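# Roll steel ball onto printed spot by tilting plate

## Task

Tip the plate with the clear lid so the steel ball rolls and comes to rest on the printed mark. Then set the plate back level, with no other loose item in contact with the plate or with anything that tilts along with it. It only counts if everything stays in place without the robot holding it. Finish by opening the grippers and moving the arms away.

## Robot and tools

ROBOT. There are two 7-joint xArm arms, each with a parallel gripper: left_arm and right_arm. These are only names. left_arm stands on the +y side of the table, and its base sits at (+0.033, +0.373, +0.249) m. right_arm's base is at (+0.057, -0.218, +0.249) m. Both bases are tilted. Any mounting plates, and the metal frame behind the arms, are fixed obstacles. For "too close" warnings, a plate and its side of the frame count as part of that arm.

FRAME. All reported poses share one scene frame. Its origin is on the table top, midway between the arms. +z points up, +x points out over the table, and +y is toward left_arm. Each gripper's pose is given as end_effector_position (m) and end_effector_quat_wxyz, plus linear velocity (m/s) and angular velocity (rad/s). The printed hand position can be off from the true one, more so at long reach. The gripper's fingers point along its own +z and close along its own y. The reported point lies between the closed finger pads, about 2 cm behind the tips. The tips move roughly 10 mm further forward as the fingers close.

execute_actions. The argument actions is a list holding at most one entry.
- An empty list [] commands nothing and returns the current state.
- {"rows": [...], "steps": n} is a motion lasting n control steps, with n from 1 to 15 (default 15). Each step is 1/30 s. Give 1 to 15 rows. Row i is used on step i, and the last row is repeated if there are fewer rows than steps.
- {"steps": n} with no rows is a wait of up to 300 steps, counted from the previous result. Your reply time is included in it.
The optional pictures flag (true/false) chooses whether camera images come back. By default they do.

ROW LAYOUT. One flat list of 16 numbers covers both arms, even if only one arm moves. The first 8 are left_arm: joints 1 to 7, then the gripper opening. The last 8 are right_arm in the same order. The joint values are absolute target angles in radians, in the same form as the Joint positions line. They are not offsets. Stated ranges per joint:
- waist ±6.283
- shoulder -2.059 to 2.094
- upper arm roll ±6.283
- elbow -0.192 to 3.927
- forearm roll ±6.283
- wrist pitch -1.693 to 3.142
- wrist roll ±6.283
A call is refused, and nothing is sent, if a target is more than 0.010 rad past a range end and further out than that joint's current angle. True ends can differ by ±0.010 rad. Targets beyond the true end are clipped to it, and the result may then say "joint sent to its limit", possibly about an earlier action. No such line does not prove there is more room. The opening is an absolute value from -1 (closed) to +1 (fully open, 0.084 m between the pads).

MOTION LIMITS.
- Joint targets move at most 3.14 rad/s and take 0.16 s to reach that speed.
- All joints of an arm are timed to arrive together.
- Each step's target stays within 0.623 rad of the measured angle.
- If a step's targets would put the gripper more than 70 mm from its measured position, they are scaled back.
So move in small increments. Between calls the arms keep heading for the last row until motion settles or a step is HELD. "joint command not followed" means the clearance check altered or blocked targets on some steps; the rest of the row was still carried out. HELD marks steps on which your row was not sent, in whole or in part.

RESULT LINES.
- The state line reads left_arm: … | right_arm: ….
- Joint positions and Joint velocities list 7 joints per arm (rad, rad/s), then the finger gap (m, m/s).
- grip_measured is the measured opening on the command scale.
To hold something, command an opening well below grip_measured; the lower it is, the harder the squeeze. The squeeze is about 24 N per pad on items up to about 6 cm wide. Resending grip_measured still presses lightly. Wider items may slip, and fast closes can press hard.

LOADS AND FAULTS. Per-arm load limits in N m, including the weight of anything held:
- waist 46.5, shoulder 46.5
- upper arm roll 27.9, elbow 27.9, forearm roll 27.9
- wrist pitch 18.6, wrist roll 18.6
Reaching a limit causes a torque fault: that arm backs off the joint, stays still 10 s, and skips the rest of the call. Holding loads heats the motors. A MOTOR HOT line appears from 65 °C, and at 80 °C the arm is braked until it cools (OVER-TEMPERATURE FAULT). The simulation runs on while you think, so plan compactly. Short, smooth moves with little effort are preferred.

OTHER TOOLS.
- zoom_image(camera, region=[x0,y0,x1,y1]) crops the latest image from cam_high, cam_low, cam_left_wrist or cam_right_wrist. All are 896x504, with (0,0) at top left, and a crop can be at most 504x504.
- read_manual(section="licences") only returns licence texts.
- finished_scene(scene) ends and grades the current scene, passing its number. This cannot be undone. Replying without a tool call ends everything.

AVOID. Do not drop items, slam, or push hard. Do not let the arms hit or press on each other. Nothing may leave the table. Brief outside tugs or pushes may happen. Once the ball rests on the spot and the plate is level and free of other loose items, release the plate and move both grippers clear before you call finished_scene.

Each tool is called after "Request:" by a JSON object that holds its "method" and its "body", one argument or row to a line.

## Session

Request:
{"method": "execute_actions", "body": {
  "actions": []
}}

Scene clock: 0.00 s of 4800.00 s.
left_arm: end_effector_position=(+0.2855, +0.5728, +0.1763) grip_measured=+1.00 end_effector_quat_wxyz=(-0.328, +0.883, +0.321, +0.099) end_effector_velocity=(-0.000, +0.000, +0.000) end_effector_angular_velocity=(+0.000, +0.002, -0.000) | right_arm: end_effector_position=(+0.4609, -0.2831, +0.2665) grip_measured=+1.00 end_effector_quat_wxyz=(-0.076, +0.699, +0.329, -0.630) end_effector_velocity=(-0.000, +0.000, -0.000) end_effector_angular_velocity=(-0.000, +0.001, +0.001)
Joint positions: left_arm=[ 1.086 -1.032 -1.732  0.163  0.522  0.769 -1.719  0.084] | right_arm=[ 0.271  1.162  0.034  2.145 -0.389  2.472 -0.     0.084]
Joint velocities: left_arm=[ 0.     0.001  0.001 -0.     0.     0.001  0.002  0.   ] | right_arm=[-0.     0.    -0.    -0.001  0.    -0.     0.     0.   ]

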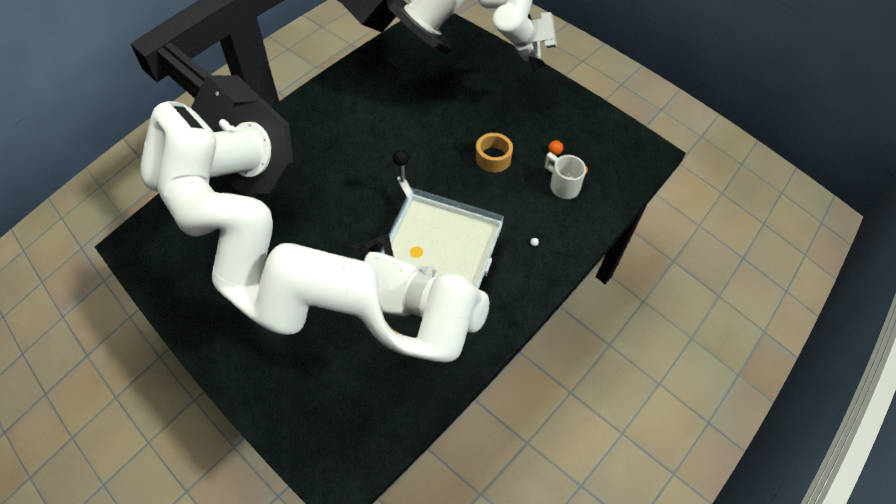

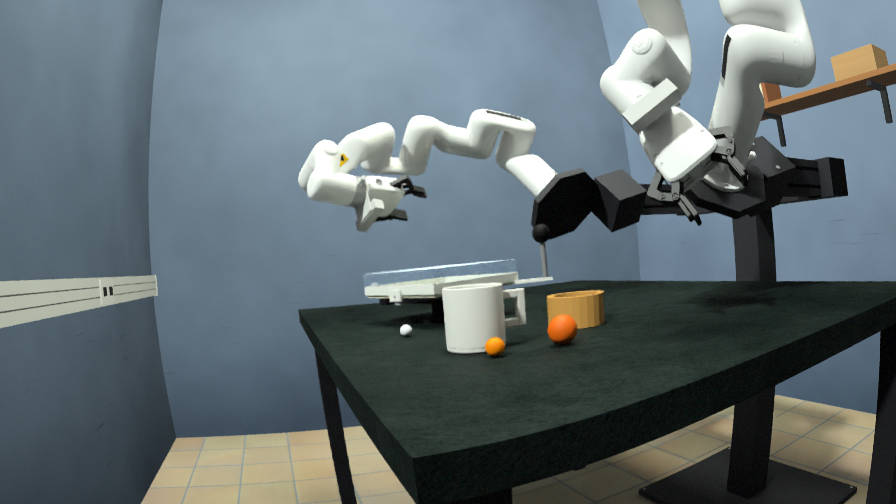

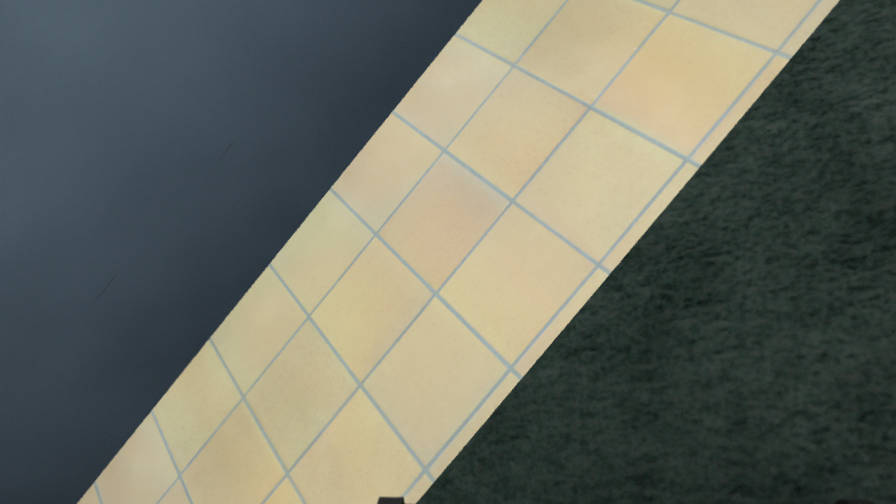

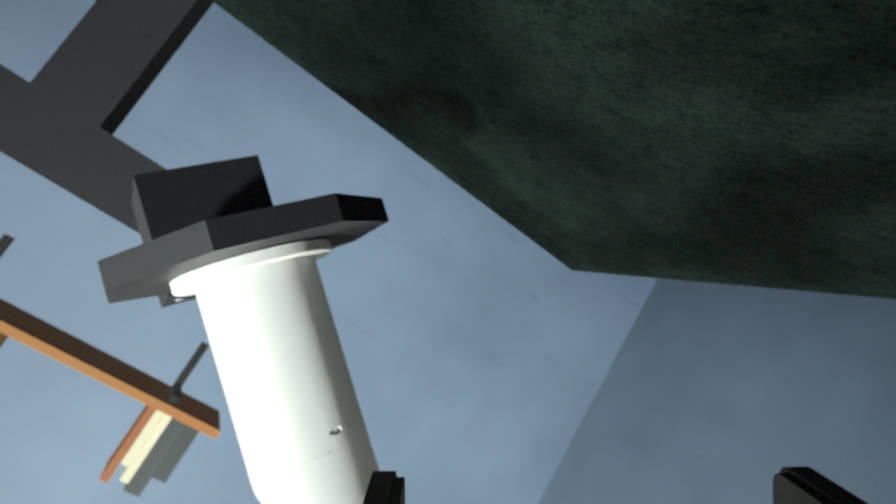

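Request:
{"method": "zoom_image", "body": {
  "camera": "cam_high",
  "region": [320, 120, 620, 320]
}}

Request:
{"method": "zoom_image", "body": {
  "camera": "cam_low",
  "region": [340, 200, 640, 370]
}}

Region (320, 120, 620, 320) of cam_high's 896x504 image, scaled by 1.680, with more detail than that image has.

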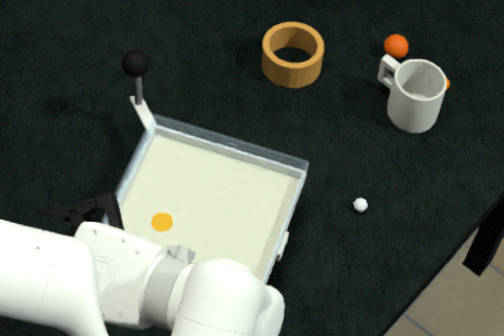

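Region (340, 200, 640, 370) of cam_low's 896x504 image, scaled by 1.680, with more detail than that image has; it fills the top 286 rows of this view, and the rest is white.

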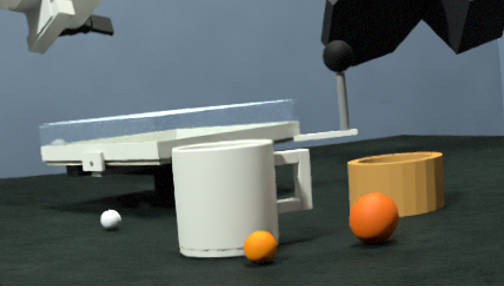

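Request:
{"method": "execute_actions", "body": {
  "actions": [
    {"rows": [[1.086,-1.032,-1.732,0.163,0.522,0.769,-1.719,1, 0.9407,0.558,0.0,1.167,-0.684,1.286,3.14,1]], "steps": 15}
  ],
  "pictures": false
}}

Request:
{"method": "execute_actions", "body": {
  "actions": [
    {"steps": 45}
  ]
}}

Scene clock: 120.50 s of 4800.00 s.
left_arm: end_effector_position=(+0.2855, +0.5727, +0.1763) grip_measured=+1.00 end_effector_quat_wxyz=(-0.327, +0.883, +0.321, +0.099) end_effector_velocity=(+0.000, -0.000, +0.000) end_effector_angular_velocity=(-0.001, -0.002, +0.002) | right_arm: end_effector_position=(+0.4777, -0.2057, +0.3419) grip_measured=+1.00 end_effector_quat_wxyz=(+0.117, +0.919, +0.238, -0.293) end_effector_velocity=(-0.083, +0.286, +0.059) end_effector_angular_velocity=(+0.027, -2.015, -0.456)
Joint positions: left_arm=[ 1.086 -1.032 -1.732  0.163  0.522  0.769 -1.719  0.084] | right_arm=[ 0.686  0.785  0.015  1.636 -0.572  1.959  0.513  0.084]
Joint velocities: left_arm=[ 0.    -0.     0.001  0.001 -0.    -0.    -0.001 -0.   ] | right_arm=[ 0.861 -0.75  -0.023 -1.519 -0.365 -1.585  1.585 -0.   ]
Steps of this call (steps 1 to 90: nothing new was sent; then 117.00 s passed at rest; steps 91 to 105: all 15 steps of this action). Readings (joint positions):
91: left_arm=[1.086 -1.032 -1.732 0.163 0.522 0.769 -1.719] | right_arm=[0.271 1.162 0.034 2.144 -0.389 2.472 0.000]
92: left_arm=[1.086 -1.032 -1.732 0.163 0.522 0.769 -1.719] | right_arm=[0.274 1.159 0.033 2.140 -0.391 2.467 0.005]
94: left_arm=[1.086 -1.032 -1.732 0.163 0.522 0.769 -1.719] | right_arm=[0.308 1.123 0.024 2.095 -0.411 2.424 0.047]
98: left_arm=[1.086 -1.032 -1.732 0.163 0.522 0.769 -1.719] | right_arm=[0.458 0.986 0.027 1.957 -0.474 2.281 0.190]
105: the state above

Scene clock: 122.00 s of 4800.00 s.
left_arm: end_effector_position=(+0.2855, +0.5727, +0.1763) grip_measured=+1.00 end_effector_quat_wxyz=(-0.327, +0.883, +0.321, +0.099) end_effector_velocity=(-0.000, +0.000, -0.000) end_effector_angular_velocity=(+0.001, +0.000, +0.000) | right_arm: end_effector_position=(+0.4417, -0.0768, +0.3683) grip_measured=+1.00 end_effector_quat_wxyz=(-0.001, -0.600, +0.800, +0.000) end_effector_velocity=(-0.000, -0.000, -0.000) end_effector_angular_velocity=(-0.001, +0.002, -0.013)
Joint positions: left_arm=[ 1.086 -1.032 -1.732  0.163  0.522  0.769 -1.719  0.084] | right_arm=[ 0.941  0.558 -0.     1.167 -0.684  1.286  3.139  0.084]
Joint velocities: left_arm=[ 0.001  0.    -0.    -0.     0.001  0.001 -0.001  0.   ] | right_arm=[ 0.    -0.    -0.001 -0.001  0.002 -0.     0.012 -0.   ]
Steps of this call (steps 1 to 45: the robot went on to your last target). Readings (joint positions):
1: left_arm=[1.086 -1.032 -1.732 0.163 0.522 0.769 -1.719] | right_arm=[0.713 0.761 0.014 1.586 -0.584 1.905 0.567]
2: left_arm=[1.086 -1.032 -1.732 0.163 0.522 0.769 -1.719] | right_arm=[0.738 0.739 0.013 1.539 -0.595 1.850 0.622]
4: left_arm=[1.086 -1.032 -1.732 0.163 0.522 0.769 -1.719] | right_arm=[0.782 0.701 0.010 1.457 -0.614 1.738 0.736]
8: left_arm=[1.086 -1.032 -1.732 0.163 0.522 0.769 -1.719] | right_arm=[0.855 0.635 0.004 1.323 -0.647 1.530 1.008]
45: the state above

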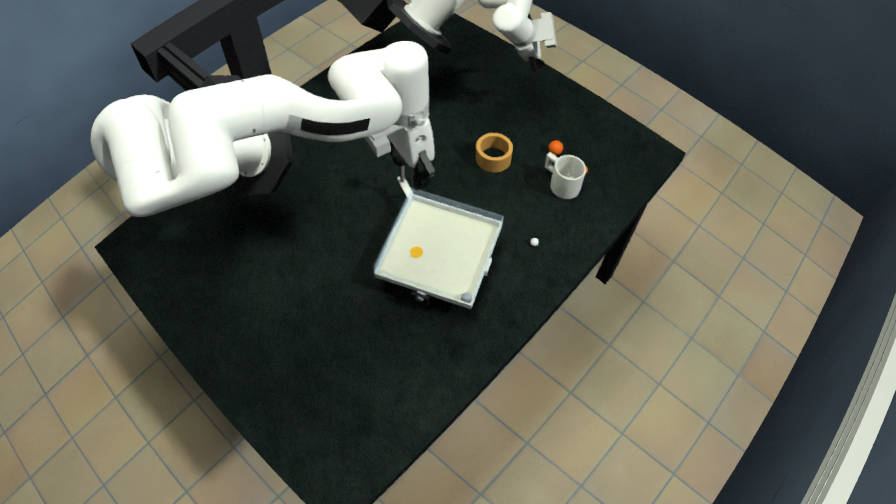

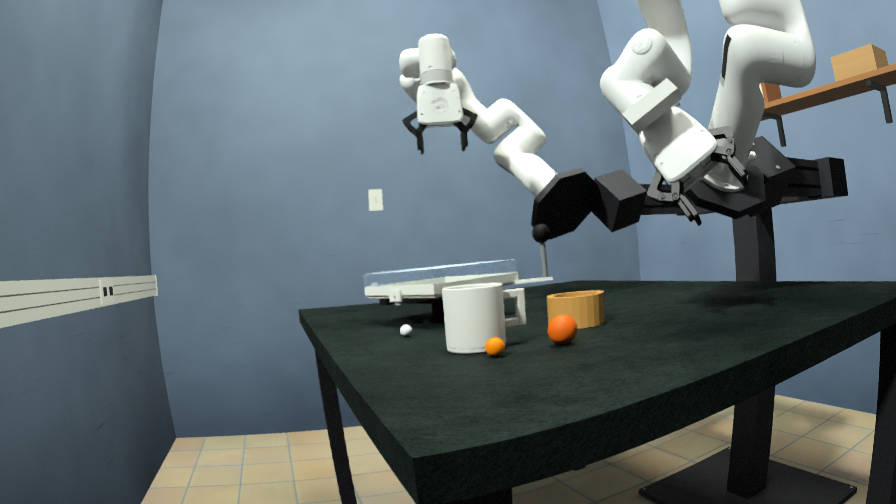

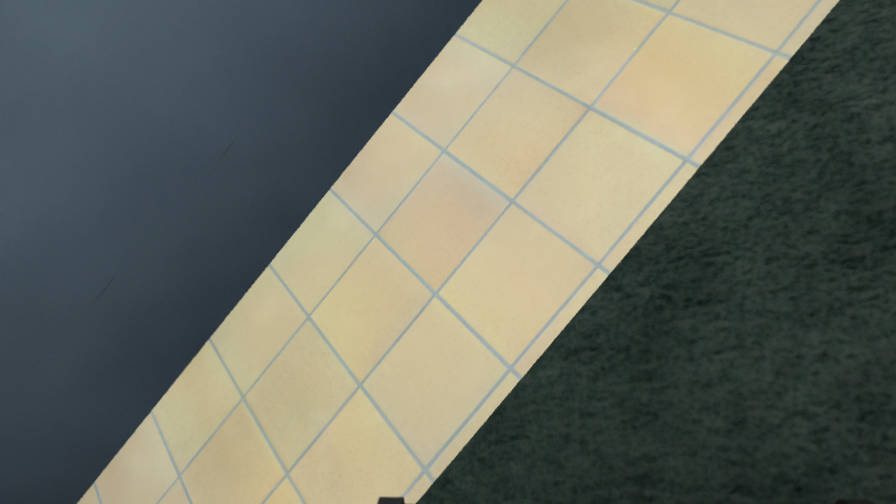

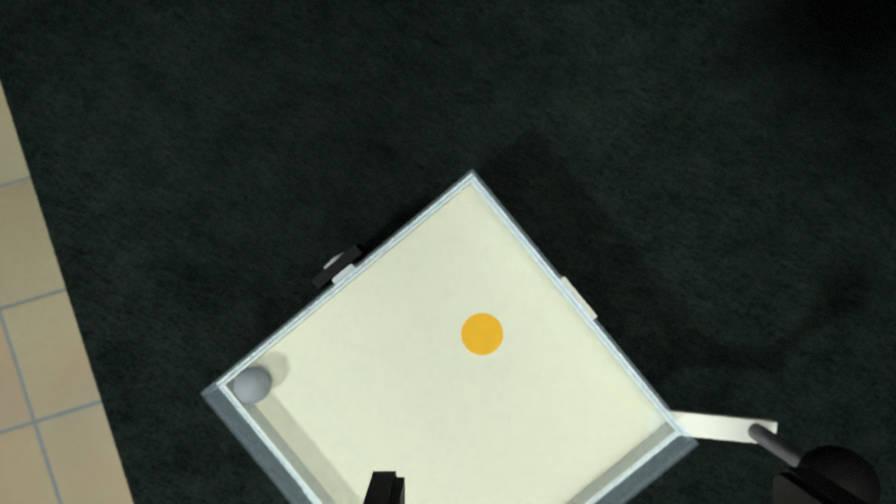

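Request:
{"method": "zoom_image", "body": {
  "camera": "cam_right_wrist",
  "region": [190, 150, 694, 504]
}}

Request:
{"method": "zoom_image", "body": {
  "camera": "cam_high",
  "region": [350, 160, 530, 320]
}}

Request:
{"method": "zoom_image", "body": {
  "camera": "cam_low",
  "region": [350, 215, 570, 335]
}}

Region (190, 150, 694, 504) of cam_right_wrist's 896x504 image, scaled by 1.000; it fills the top 354 rows of this view, and the rest is white.

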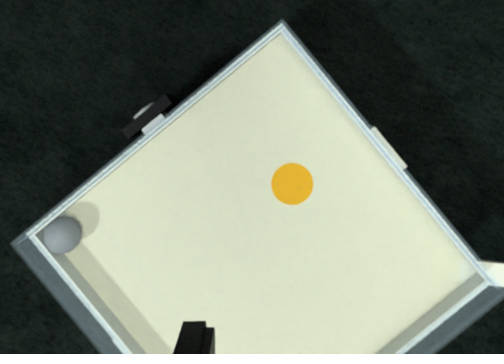

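Region (350, 160, 530, 320) of cam_high's 896x504 image, scaled by 2.800, with more detail than that image has.

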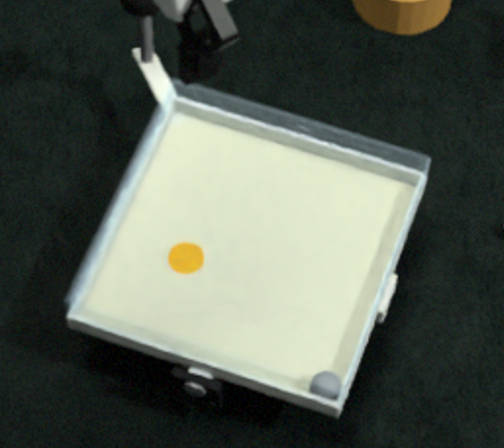

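Region (350, 215, 570, 335) of cam_low's 896x504 image, scaled by 2.291, with more detail than that image has; it fills the top 275 rows of this view, and the rest is white.

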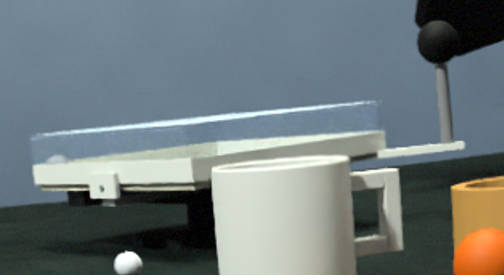

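Request:
{"method": "zoom_image", "body": {
  "camera": "cam_right_wrist",
  "region": [656, 384, 896, 504]
}}

Request:
{"method": "zoom_image", "body": {
  "camera": "cam_right_wrist",
  "region": [290, 225, 400, 305]
}}

Region (656, 384, 896, 504) of cam_right_wrist's 896x504 image, scaled by 2.100, with more detail than that image has.

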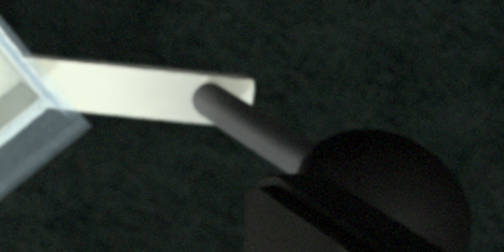

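Region (290, 225, 400, 305) of cam_right_wrist's 896x504 image, scaled by 4.582, with more detail than that image has; it fills the top 367 rows of this view, and the rest is white.

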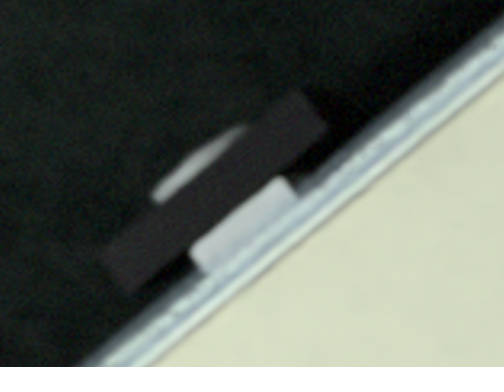

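Request:
{"method": "zoom_image", "body": {
  "camera": "cam_high",
  "region": [395, 275, 455, 315]
}}

Request:
{"method": "zoom_image", "body": {
  "camera": "cam_low",
  "region": [355, 270, 455, 325]
}}

Region (395, 275, 455, 315) of cam_high's 896x504 image, scaled by 8.400, with more detail than that image has.

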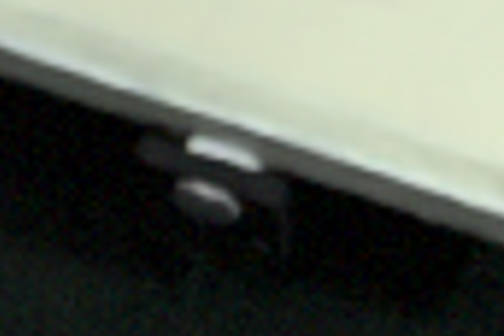

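Region (355, 270, 455, 325) of cam_low's 896x504 image, scaled by 5.040, with more detail than that image has; it fills the top 277 rows of this view, and the rest is white.

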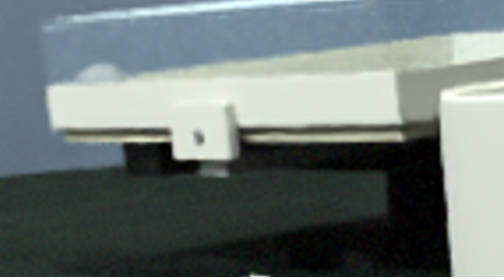

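Request:
{"method": "execute_actions", "body": {
  "actions": [
    {"rows": [[2.0567,-1.0989,-3.1416,1.4904,0.6271,1.1563,-1.261,1, 0.8855,0.4906,0.0,1.3705,-0.6863,1.4725,0.0,1]], "steps": 15}
  ],
  "pictures": false
}}

Request:
{"method": "execute_actions", "body": {
  "actions": [
    {"steps": 50}
  ]
}}

Scene clock: 242.50 s of 4800.00 s.
left_arm: end_effector_position=(+0.3509, +0.4568, +0.1569) grip_measured=+1.00 end_effector_quat_wxyz=(+0.379, -0.921, -0.076, -0.046) end_effector_velocity=(+0.067, -0.351, -0.089) end_effector_angular_velocity=(-0.275, +0.474, -0.610) | right_arm: end_effector_position=(+0.5099, -0.1319, +0.4224) grip_measured=+1.00 end_effector_quat_wxyz=(-0.001, +0.829, -0.559, +0.000) end_effector_velocity=(+0.065, -0.074, +0.058) end_effector_angular_velocity=(-0.009, +0.012, +2.394)
Joint positions: left_arm=[ 1.554 -1.071 -2.201  0.633  0.583  0.994 -1.452  0.084] | right_arm=[ 0.891  0.497 -0.001  1.349 -0.686  1.452  2.287  0.084]
Joint velocities: left_arm=[ 0.855 -0.048 -0.918  0.916  0.072  0.27   0.319 -0.   ] | right_arm=[-0.056 -0.066  0.003  0.204 -0.002  0.196 -2.597 -0.   ]
Steps of this call (steps 1 to 15: the robot went on to your last target; steps 16 to 90: nothing new was sent; then 117.00 s passed at rest; steps 91 to 105: all 15 steps of this action). Readings (joint positions):
91: left_arm=[1.086 -1.032 -1.732 0.163 0.522 0.769 -1.719] | right_arm=[0.941 0.558 0.000 1.167 -0.684 1.286 3.140]
92: left_arm=[1.090 -1.032 -1.736 0.167 0.523 0.772 -1.715] | right_arm=[0.940 0.558 0.000 1.168 -0.684 1.287 3.135]
94: left_arm=[1.131 -1.037 -1.778 0.206 0.530 0.800 -1.683] | right_arm=[0.937 0.555 0.001 1.179 -0.684 1.301 3.091]
98: left_arm=[1.311 -1.055 -1.957 0.390 0.558 0.901 -1.563] | right_arm=[0.917 0.529 -0.000 1.254 -0.685 1.365 2.858]
105: the state above

Scene clock: 244.17 s of 4800.00 s.
left_arm: end_effector_position=(+0.2985, +0.0180, +0.2993) grip_measured=+1.00 end_effector_quat_wxyz=(-0.001, +0.985, -0.173, +0.000) end_effector_velocity=(-0.001, -0.004, +0.005) end_effector_angular_velocity=(-0.012, +0.001, -0.001) | right_arm: end_effector_position=(+0.5163, -0.1396, +0.4283) grip_measured=+1.00 end_effector_quat_wxyz=(-0.000, +0.858, +0.514, -0.000) end_effector_velocity=(+0.000, -0.000, -0.000) end_effector_angular_velocity=(-0.000, +0.000, +0.000)
Joint positions: left_arm=[ 2.057 -1.099 -3.141  1.49   0.627  1.156 -1.261  0.084] | right_arm=[ 0.885  0.491 -0.     1.371 -0.686  1.472  0.     0.084]
Joint velocities: left_arm=[ 0.     0.002 -0.007  0.007 -0.001 -0.001  0.    -0.   ] | right_arm=[-0.001 -0.     0.    -0.    -0.     0.    -0.    -0.   ]
Steps of this call (steps 1 to 50: the robot went on to your last target). Readings (joint positions):
1: left_arm=[1.581 -1.073 -2.231 0.663 0.586 1.003 -1.442] | right_arm=[0.890 0.495 -0.000 1.355 -0.686 1.457 2.200]
2: left_arm=[1.605 -1.074 -2.260 0.692 0.588 1.011 -1.433] | right_arm=[0.888 0.494 -0.000 1.359 -0.686 1.462 2.113]
4: left_arm=[1.648 -1.076 -2.315 0.747 0.591 1.024 -1.417] | right_arm=[0.887 0.492 0.000 1.364 -0.686 1.467 1.939]
8: left_arm=[1.715 -1.080 -2.418 0.849 0.597 1.046 -1.391] | right_arm=[0.886 0.492 0.000 1.368 -0.686 1.471 1.592]
50: the state above

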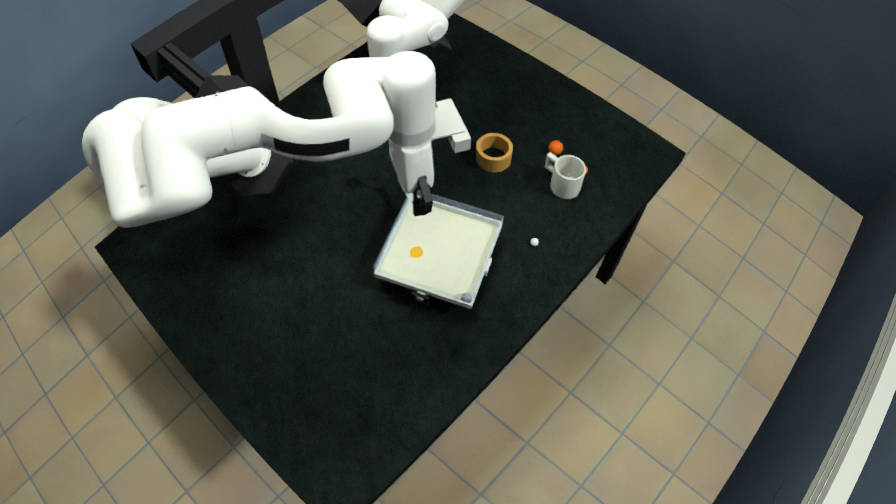

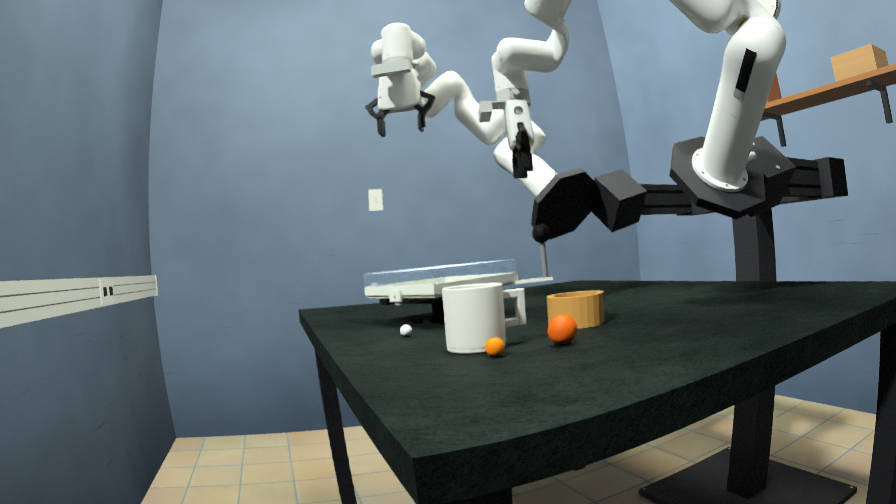

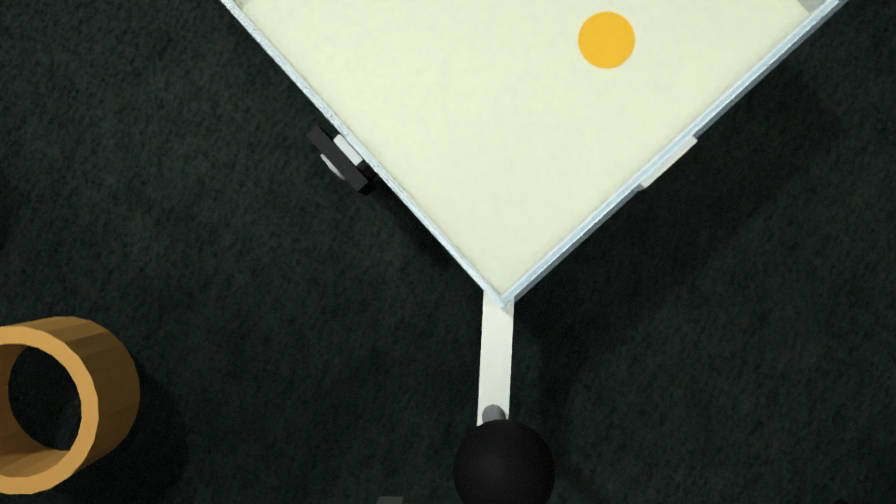

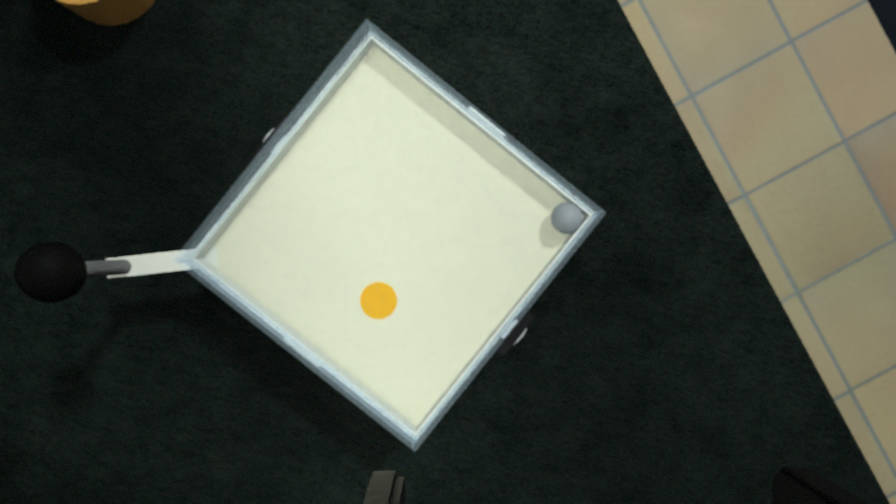

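Request:
{"method": "zoom_image", "body": {
  "camera": "cam_low",
  "region": [460, 80, 620, 300]
}}

Region (460, 80, 620, 300) of cam_low's 896x504 image, scaled by 2.291, with more detail than that image has; it fills the left 367 columns of this view, and the rest is white.

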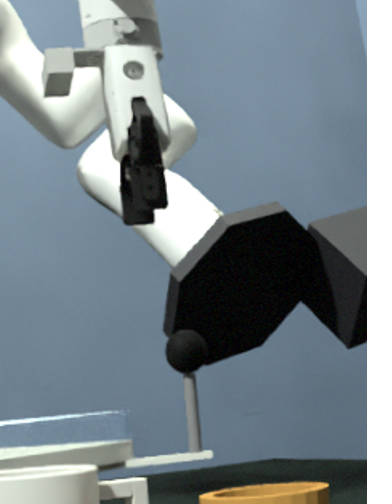

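Request:
{"method": "execute_actions", "body": {
  "actions": [
    {"rows": [[2.09,-1.122,-3.1416,1.466,0.675,1.116,-1.292,1, 0.8855,0.4906,0.0,1.3705,-0.6863,1.4725,0.0,1],[2.125,-1.147,-3.1416,1.44,0.727,1.073,-1.326,1, 0.8855,0.4906,0.0,1.3705,-0.6863,1.4725,0.0,1],[2.16,-1.172,-3.1416,1.414,0.778,1.031,-1.36,1, 0.8855,0.4906,0.0,1.3705,-0.6863,1.4725,0.0,1],[2.16,-1.172,-3.1416,1.414,0.778,1.031,-1.36,1, 0.8855,0.4906,0.0,1.3705,-0.6863,1.4725,0.0,1],[2.1916,-1.1948,-3.1416,1.3904,0.8249,0.992,-1.389,1, 0.8855,0.4906,0.0,1.3705,-0.6863,1.4725,0.0,1]], "steps": 15}
  ]
}}

Scene clock: 364.67 s of 4800.00 s.
left_arm: end_effector_position=(+0.2957, +0.0260, +0.2005) grip_measured=+1.00 end_effector_quat_wxyz=(-0.005, +0.986, -0.169, +0.006) end_effector_velocity=(-0.002, -0.022, +0.006) end_effector_angular_velocity=(-0.087, -0.018, -0.001) | right_arm: end_effector_position=(+0.5163, -0.1396, +0.4283) grip_measured=+1.00 end_effector_quat_wxyz=(-0.000, +0.858, +0.514, -0.000) end_effector_velocity=(+0.000, -0.000, +0.000) end_effector_angular_velocity=(+0.000, -0.000, -0.001)
Joint positions: left_arm=[ 2.187 -1.192 -3.142  1.394  0.818  0.997 -1.385  0.084] | right_arm=[ 0.885  0.491  0.     1.371 -0.686  1.473  0.     0.084]
Joint velocities: left_arm=[ 0.024 -0.001 -0.031 -0.005  0.07  -0.069 -0.046  0.   ] | right_arm=[ 0.     0.    -0.001  0.001  0.    -0.     0.     0.   ]
Steps of this call (steps 1 to 15: the robot went on to your last target; steps 16 to 90: nothing new was sent; then 117.00 s passed at rest; steps 91 to 105: all 15 steps of this action). Readings (joint positions):
91: left_arm=[2.057 -1.099 -3.142 1.490 0.627 1.156 -1.261] | right_arm=[0.886 0.491 0.000 1.371 -0.686 1.472 0.000]
92: left_arm=[2.059 -1.100 -3.142 1.489 0.631 1.152 -1.264] | right_arm=[0.885 0.491 0.000 1.371 -0.686 1.473 0.000]
94: left_arm=[2.076 -1.111 -3.146 1.478 0.660 1.127 -1.283] | right_arm=[0.886 0.491 -0.000 1.371 -0.686 1.472 -0.000]
98: left_arm=[2.142 -1.160 -3.139 1.427 0.750 1.055 -1.341] | right_arm=[0.885 0.491 -0.000 1.370 -0.686 1.472 -0.000]
105: the state above

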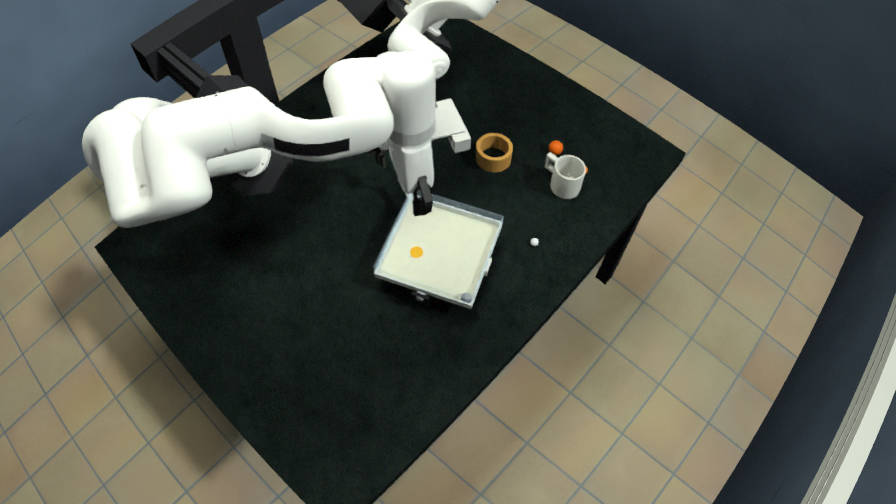

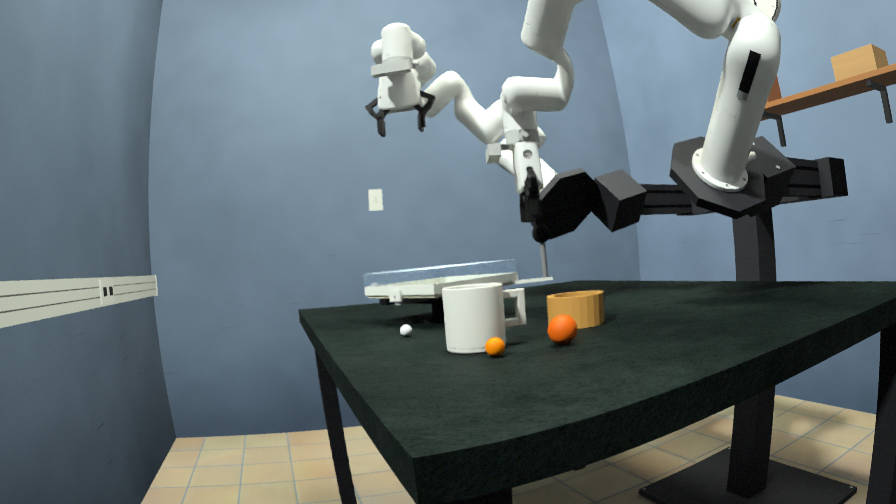

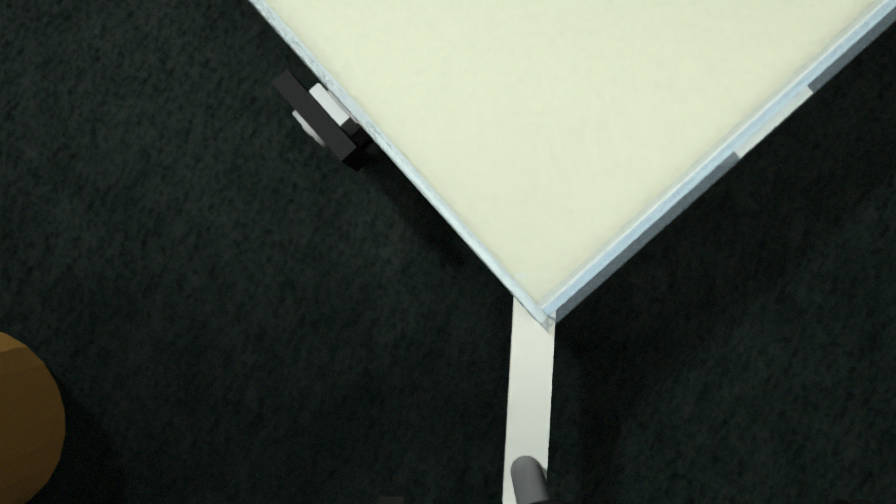

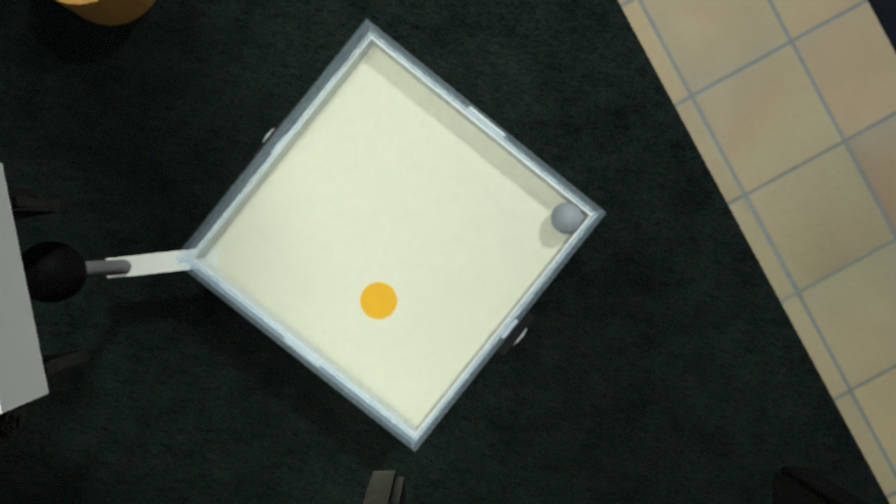

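Request:
{"method": "zoom_image", "body": {
  "camera": "cam_low",
  "region": [480, 130, 600, 290]
}}

Request:
{"method": "zoom_image", "body": {
  "camera": "cam_right_wrist",
  "region": [0, 150, 200, 420]
}}

Region (480, 130, 600, 290) of cam_low's 896x504 image, scaled by 3.150, with more detail than that image has; it fills the left 378 columns of this view, and the rest is white.

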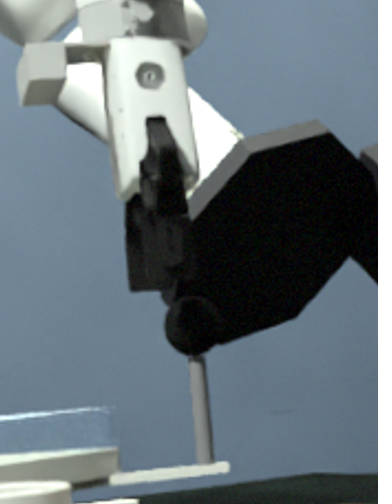

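Region (0, 150, 200, 420) of cam_right_wrist's 896x504 image, scaled by 1.867, with more detail than that image has; it fills the left 373 columns of this view, and the rest is white.

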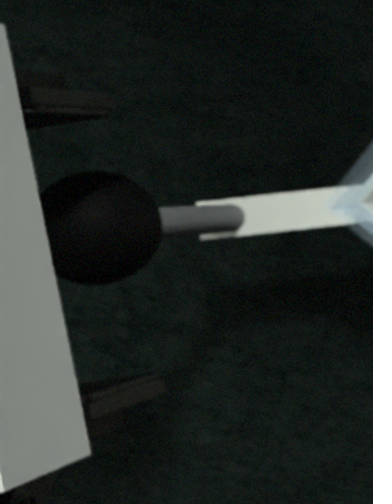

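Request:
{"method": "execute_actions", "body": {
  "actions": [
    {"rows": [[2.204,-1.203,-3.1416,1.383,0.842,0.979,-1.40,1, 0.8855,0.4906,0.0,1.3705,-0.6863,1.4725,0.0,1],[2.216,-1.211,-3.1416,1.376,0.859,0.966,-1.41,1, 0.8855,0.4906,0.0,1.3705,-0.6863,1.4725,0.0,1],[2.228,-1.219,-3.1416,1.369,0.876,0.952,-1.42,1, 0.8855,0.4906,0.0,1.3705,-0.6863,1.4725,0.0,1],[2.241,-1.2279,-3.1416,1.362,0.8925,0.9391,-1.43,1, 0.8855,0.4906,0.0,1.3705,-0.6863,1.4725,0.0,1]], "steps": 15}
  ]
}}

Scene clock: 419.83 s of 4800.00 s.
left_arm: end_effector_position=(+0.2892, +0.0305, +0.1665) grip_measured=+1.00 end_effector_quat_wxyz=(-0.001, +0.985, -0.171, +0.002) end_effector_velocity=(-0.001, -0.003, -0.000) end_effector_angular_velocity=(-0.013, -0.002, -0.000) | right_arm: end_effector_position=(+0.5163, -0.1396, +0.4283) grip_measured=+1.00 end_effector_quat_wxyz=(-0.000, +0.858, +0.514, -0.000) end_effector_velocity=(-0.001, +0.000, -0.000) end_effector_angular_velocity=(+0.001, +0.002, -0.000)
Joint positions: left_arm=[ 2.24  -1.227 -3.142  1.363  0.891  0.94  -1.429  0.084] | right_arm=[ 0.885  0.491 -0.     1.371 -0.686  1.473  0.     0.084]
Joint velocities: left_arm=[ 0.006 -0.001 -0.005 -0.002  0.015 -0.011 -0.009 -0.   ] | right_arm=[-0.    -0.     0.    -0.     0.002 -0.    -0.    -0.   ]
Steps of this call (steps 1 to 15: the robot went on to your last target; steps 16 to 90: nothing new was sent; then 51.67 s passed at rest; steps 91 to 105: all 15 steps of this action). Readings (joint positions):
91: left_arm=[2.192 -1.195 -3.142 1.390 0.825 0.992 -1.389] | right_arm=[0.886 0.491 -0.000 1.370 -0.686 1.473 -0.000]
92: left_arm=[2.193 -1.195 -3.142 1.390 0.827 0.990 -1.391] | right_arm=[0.886 0.491 0.000 1.371 -0.686 1.473 0.000]
94: left_arm=[2.201 -1.200 -3.143 1.386 0.840 0.980 -1.398] | right_arm=[0.885 0.491 -0.000 1.371 -0.686 1.472 0.000]
98: left_arm=[2.230 -1.221 -3.140 1.368 0.876 0.953 -1.420] | right_arm=[0.885 0.491 0.000 1.371 -0.686 1.472 0.000]
105: the state above

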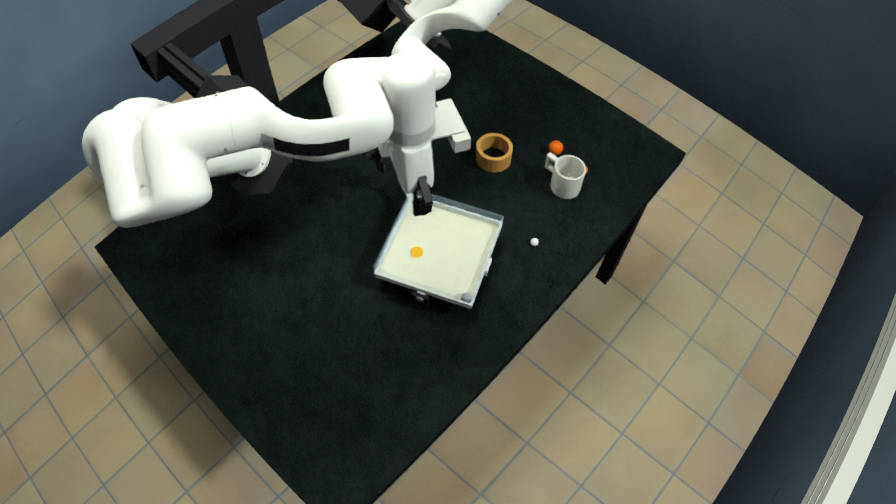

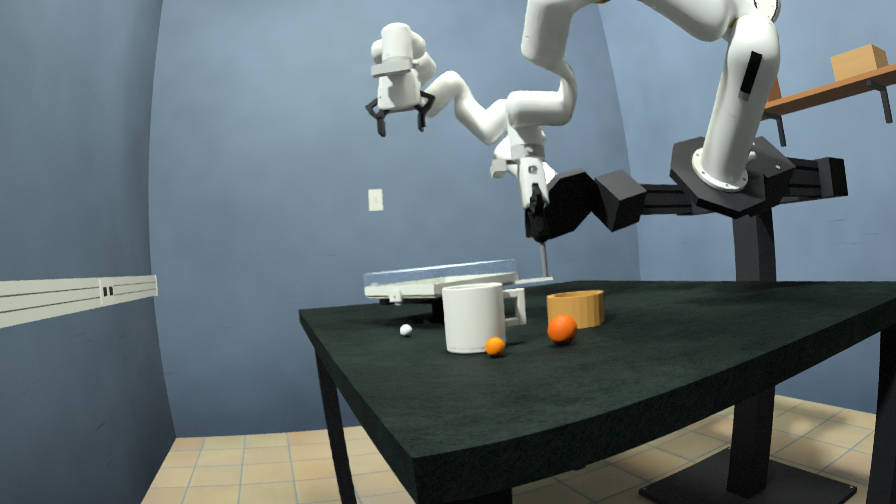

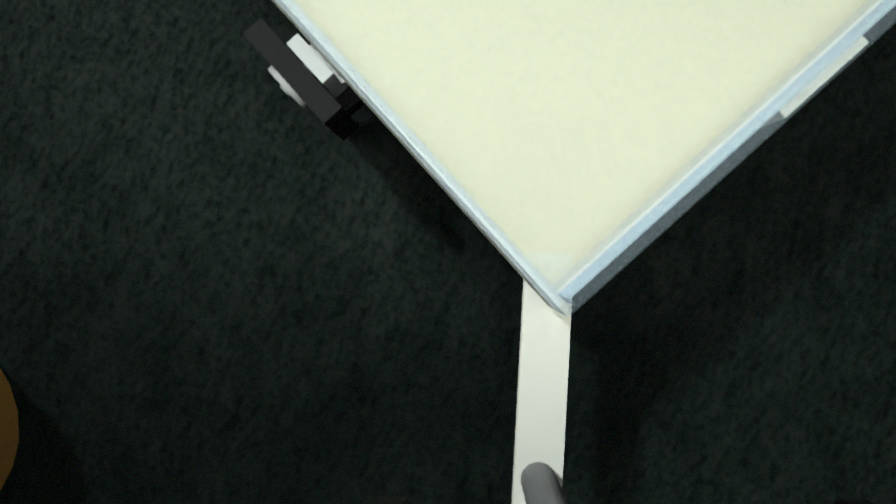

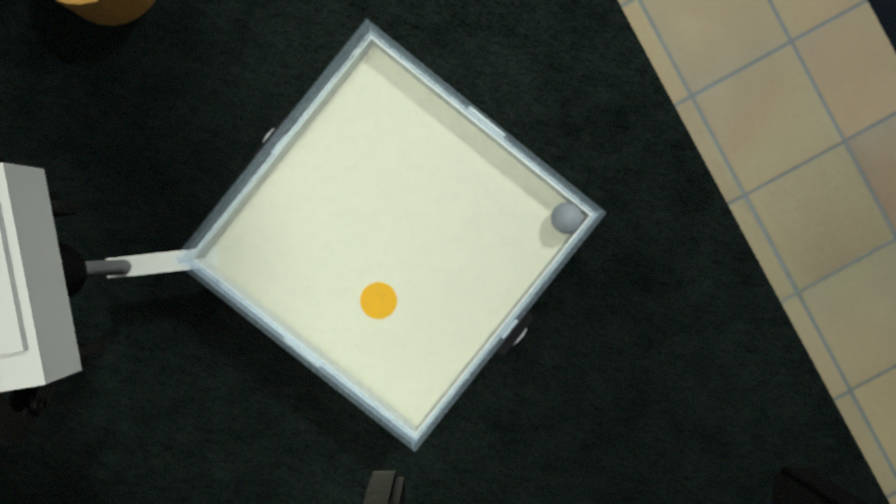

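Request:
{"method": "zoom_image", "body": {
  "camera": "cam_low",
  "region": [490, 150, 590, 290]
}}

Region (490, 150, 590, 290) of cam_low's 896x504 image, scaled by 3.600, with more detail than that image has; it fills the left 360 columns of this view, and the rest is white.

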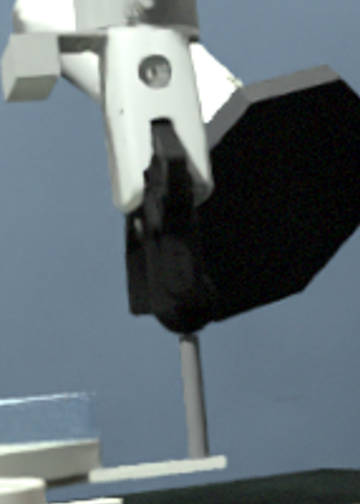

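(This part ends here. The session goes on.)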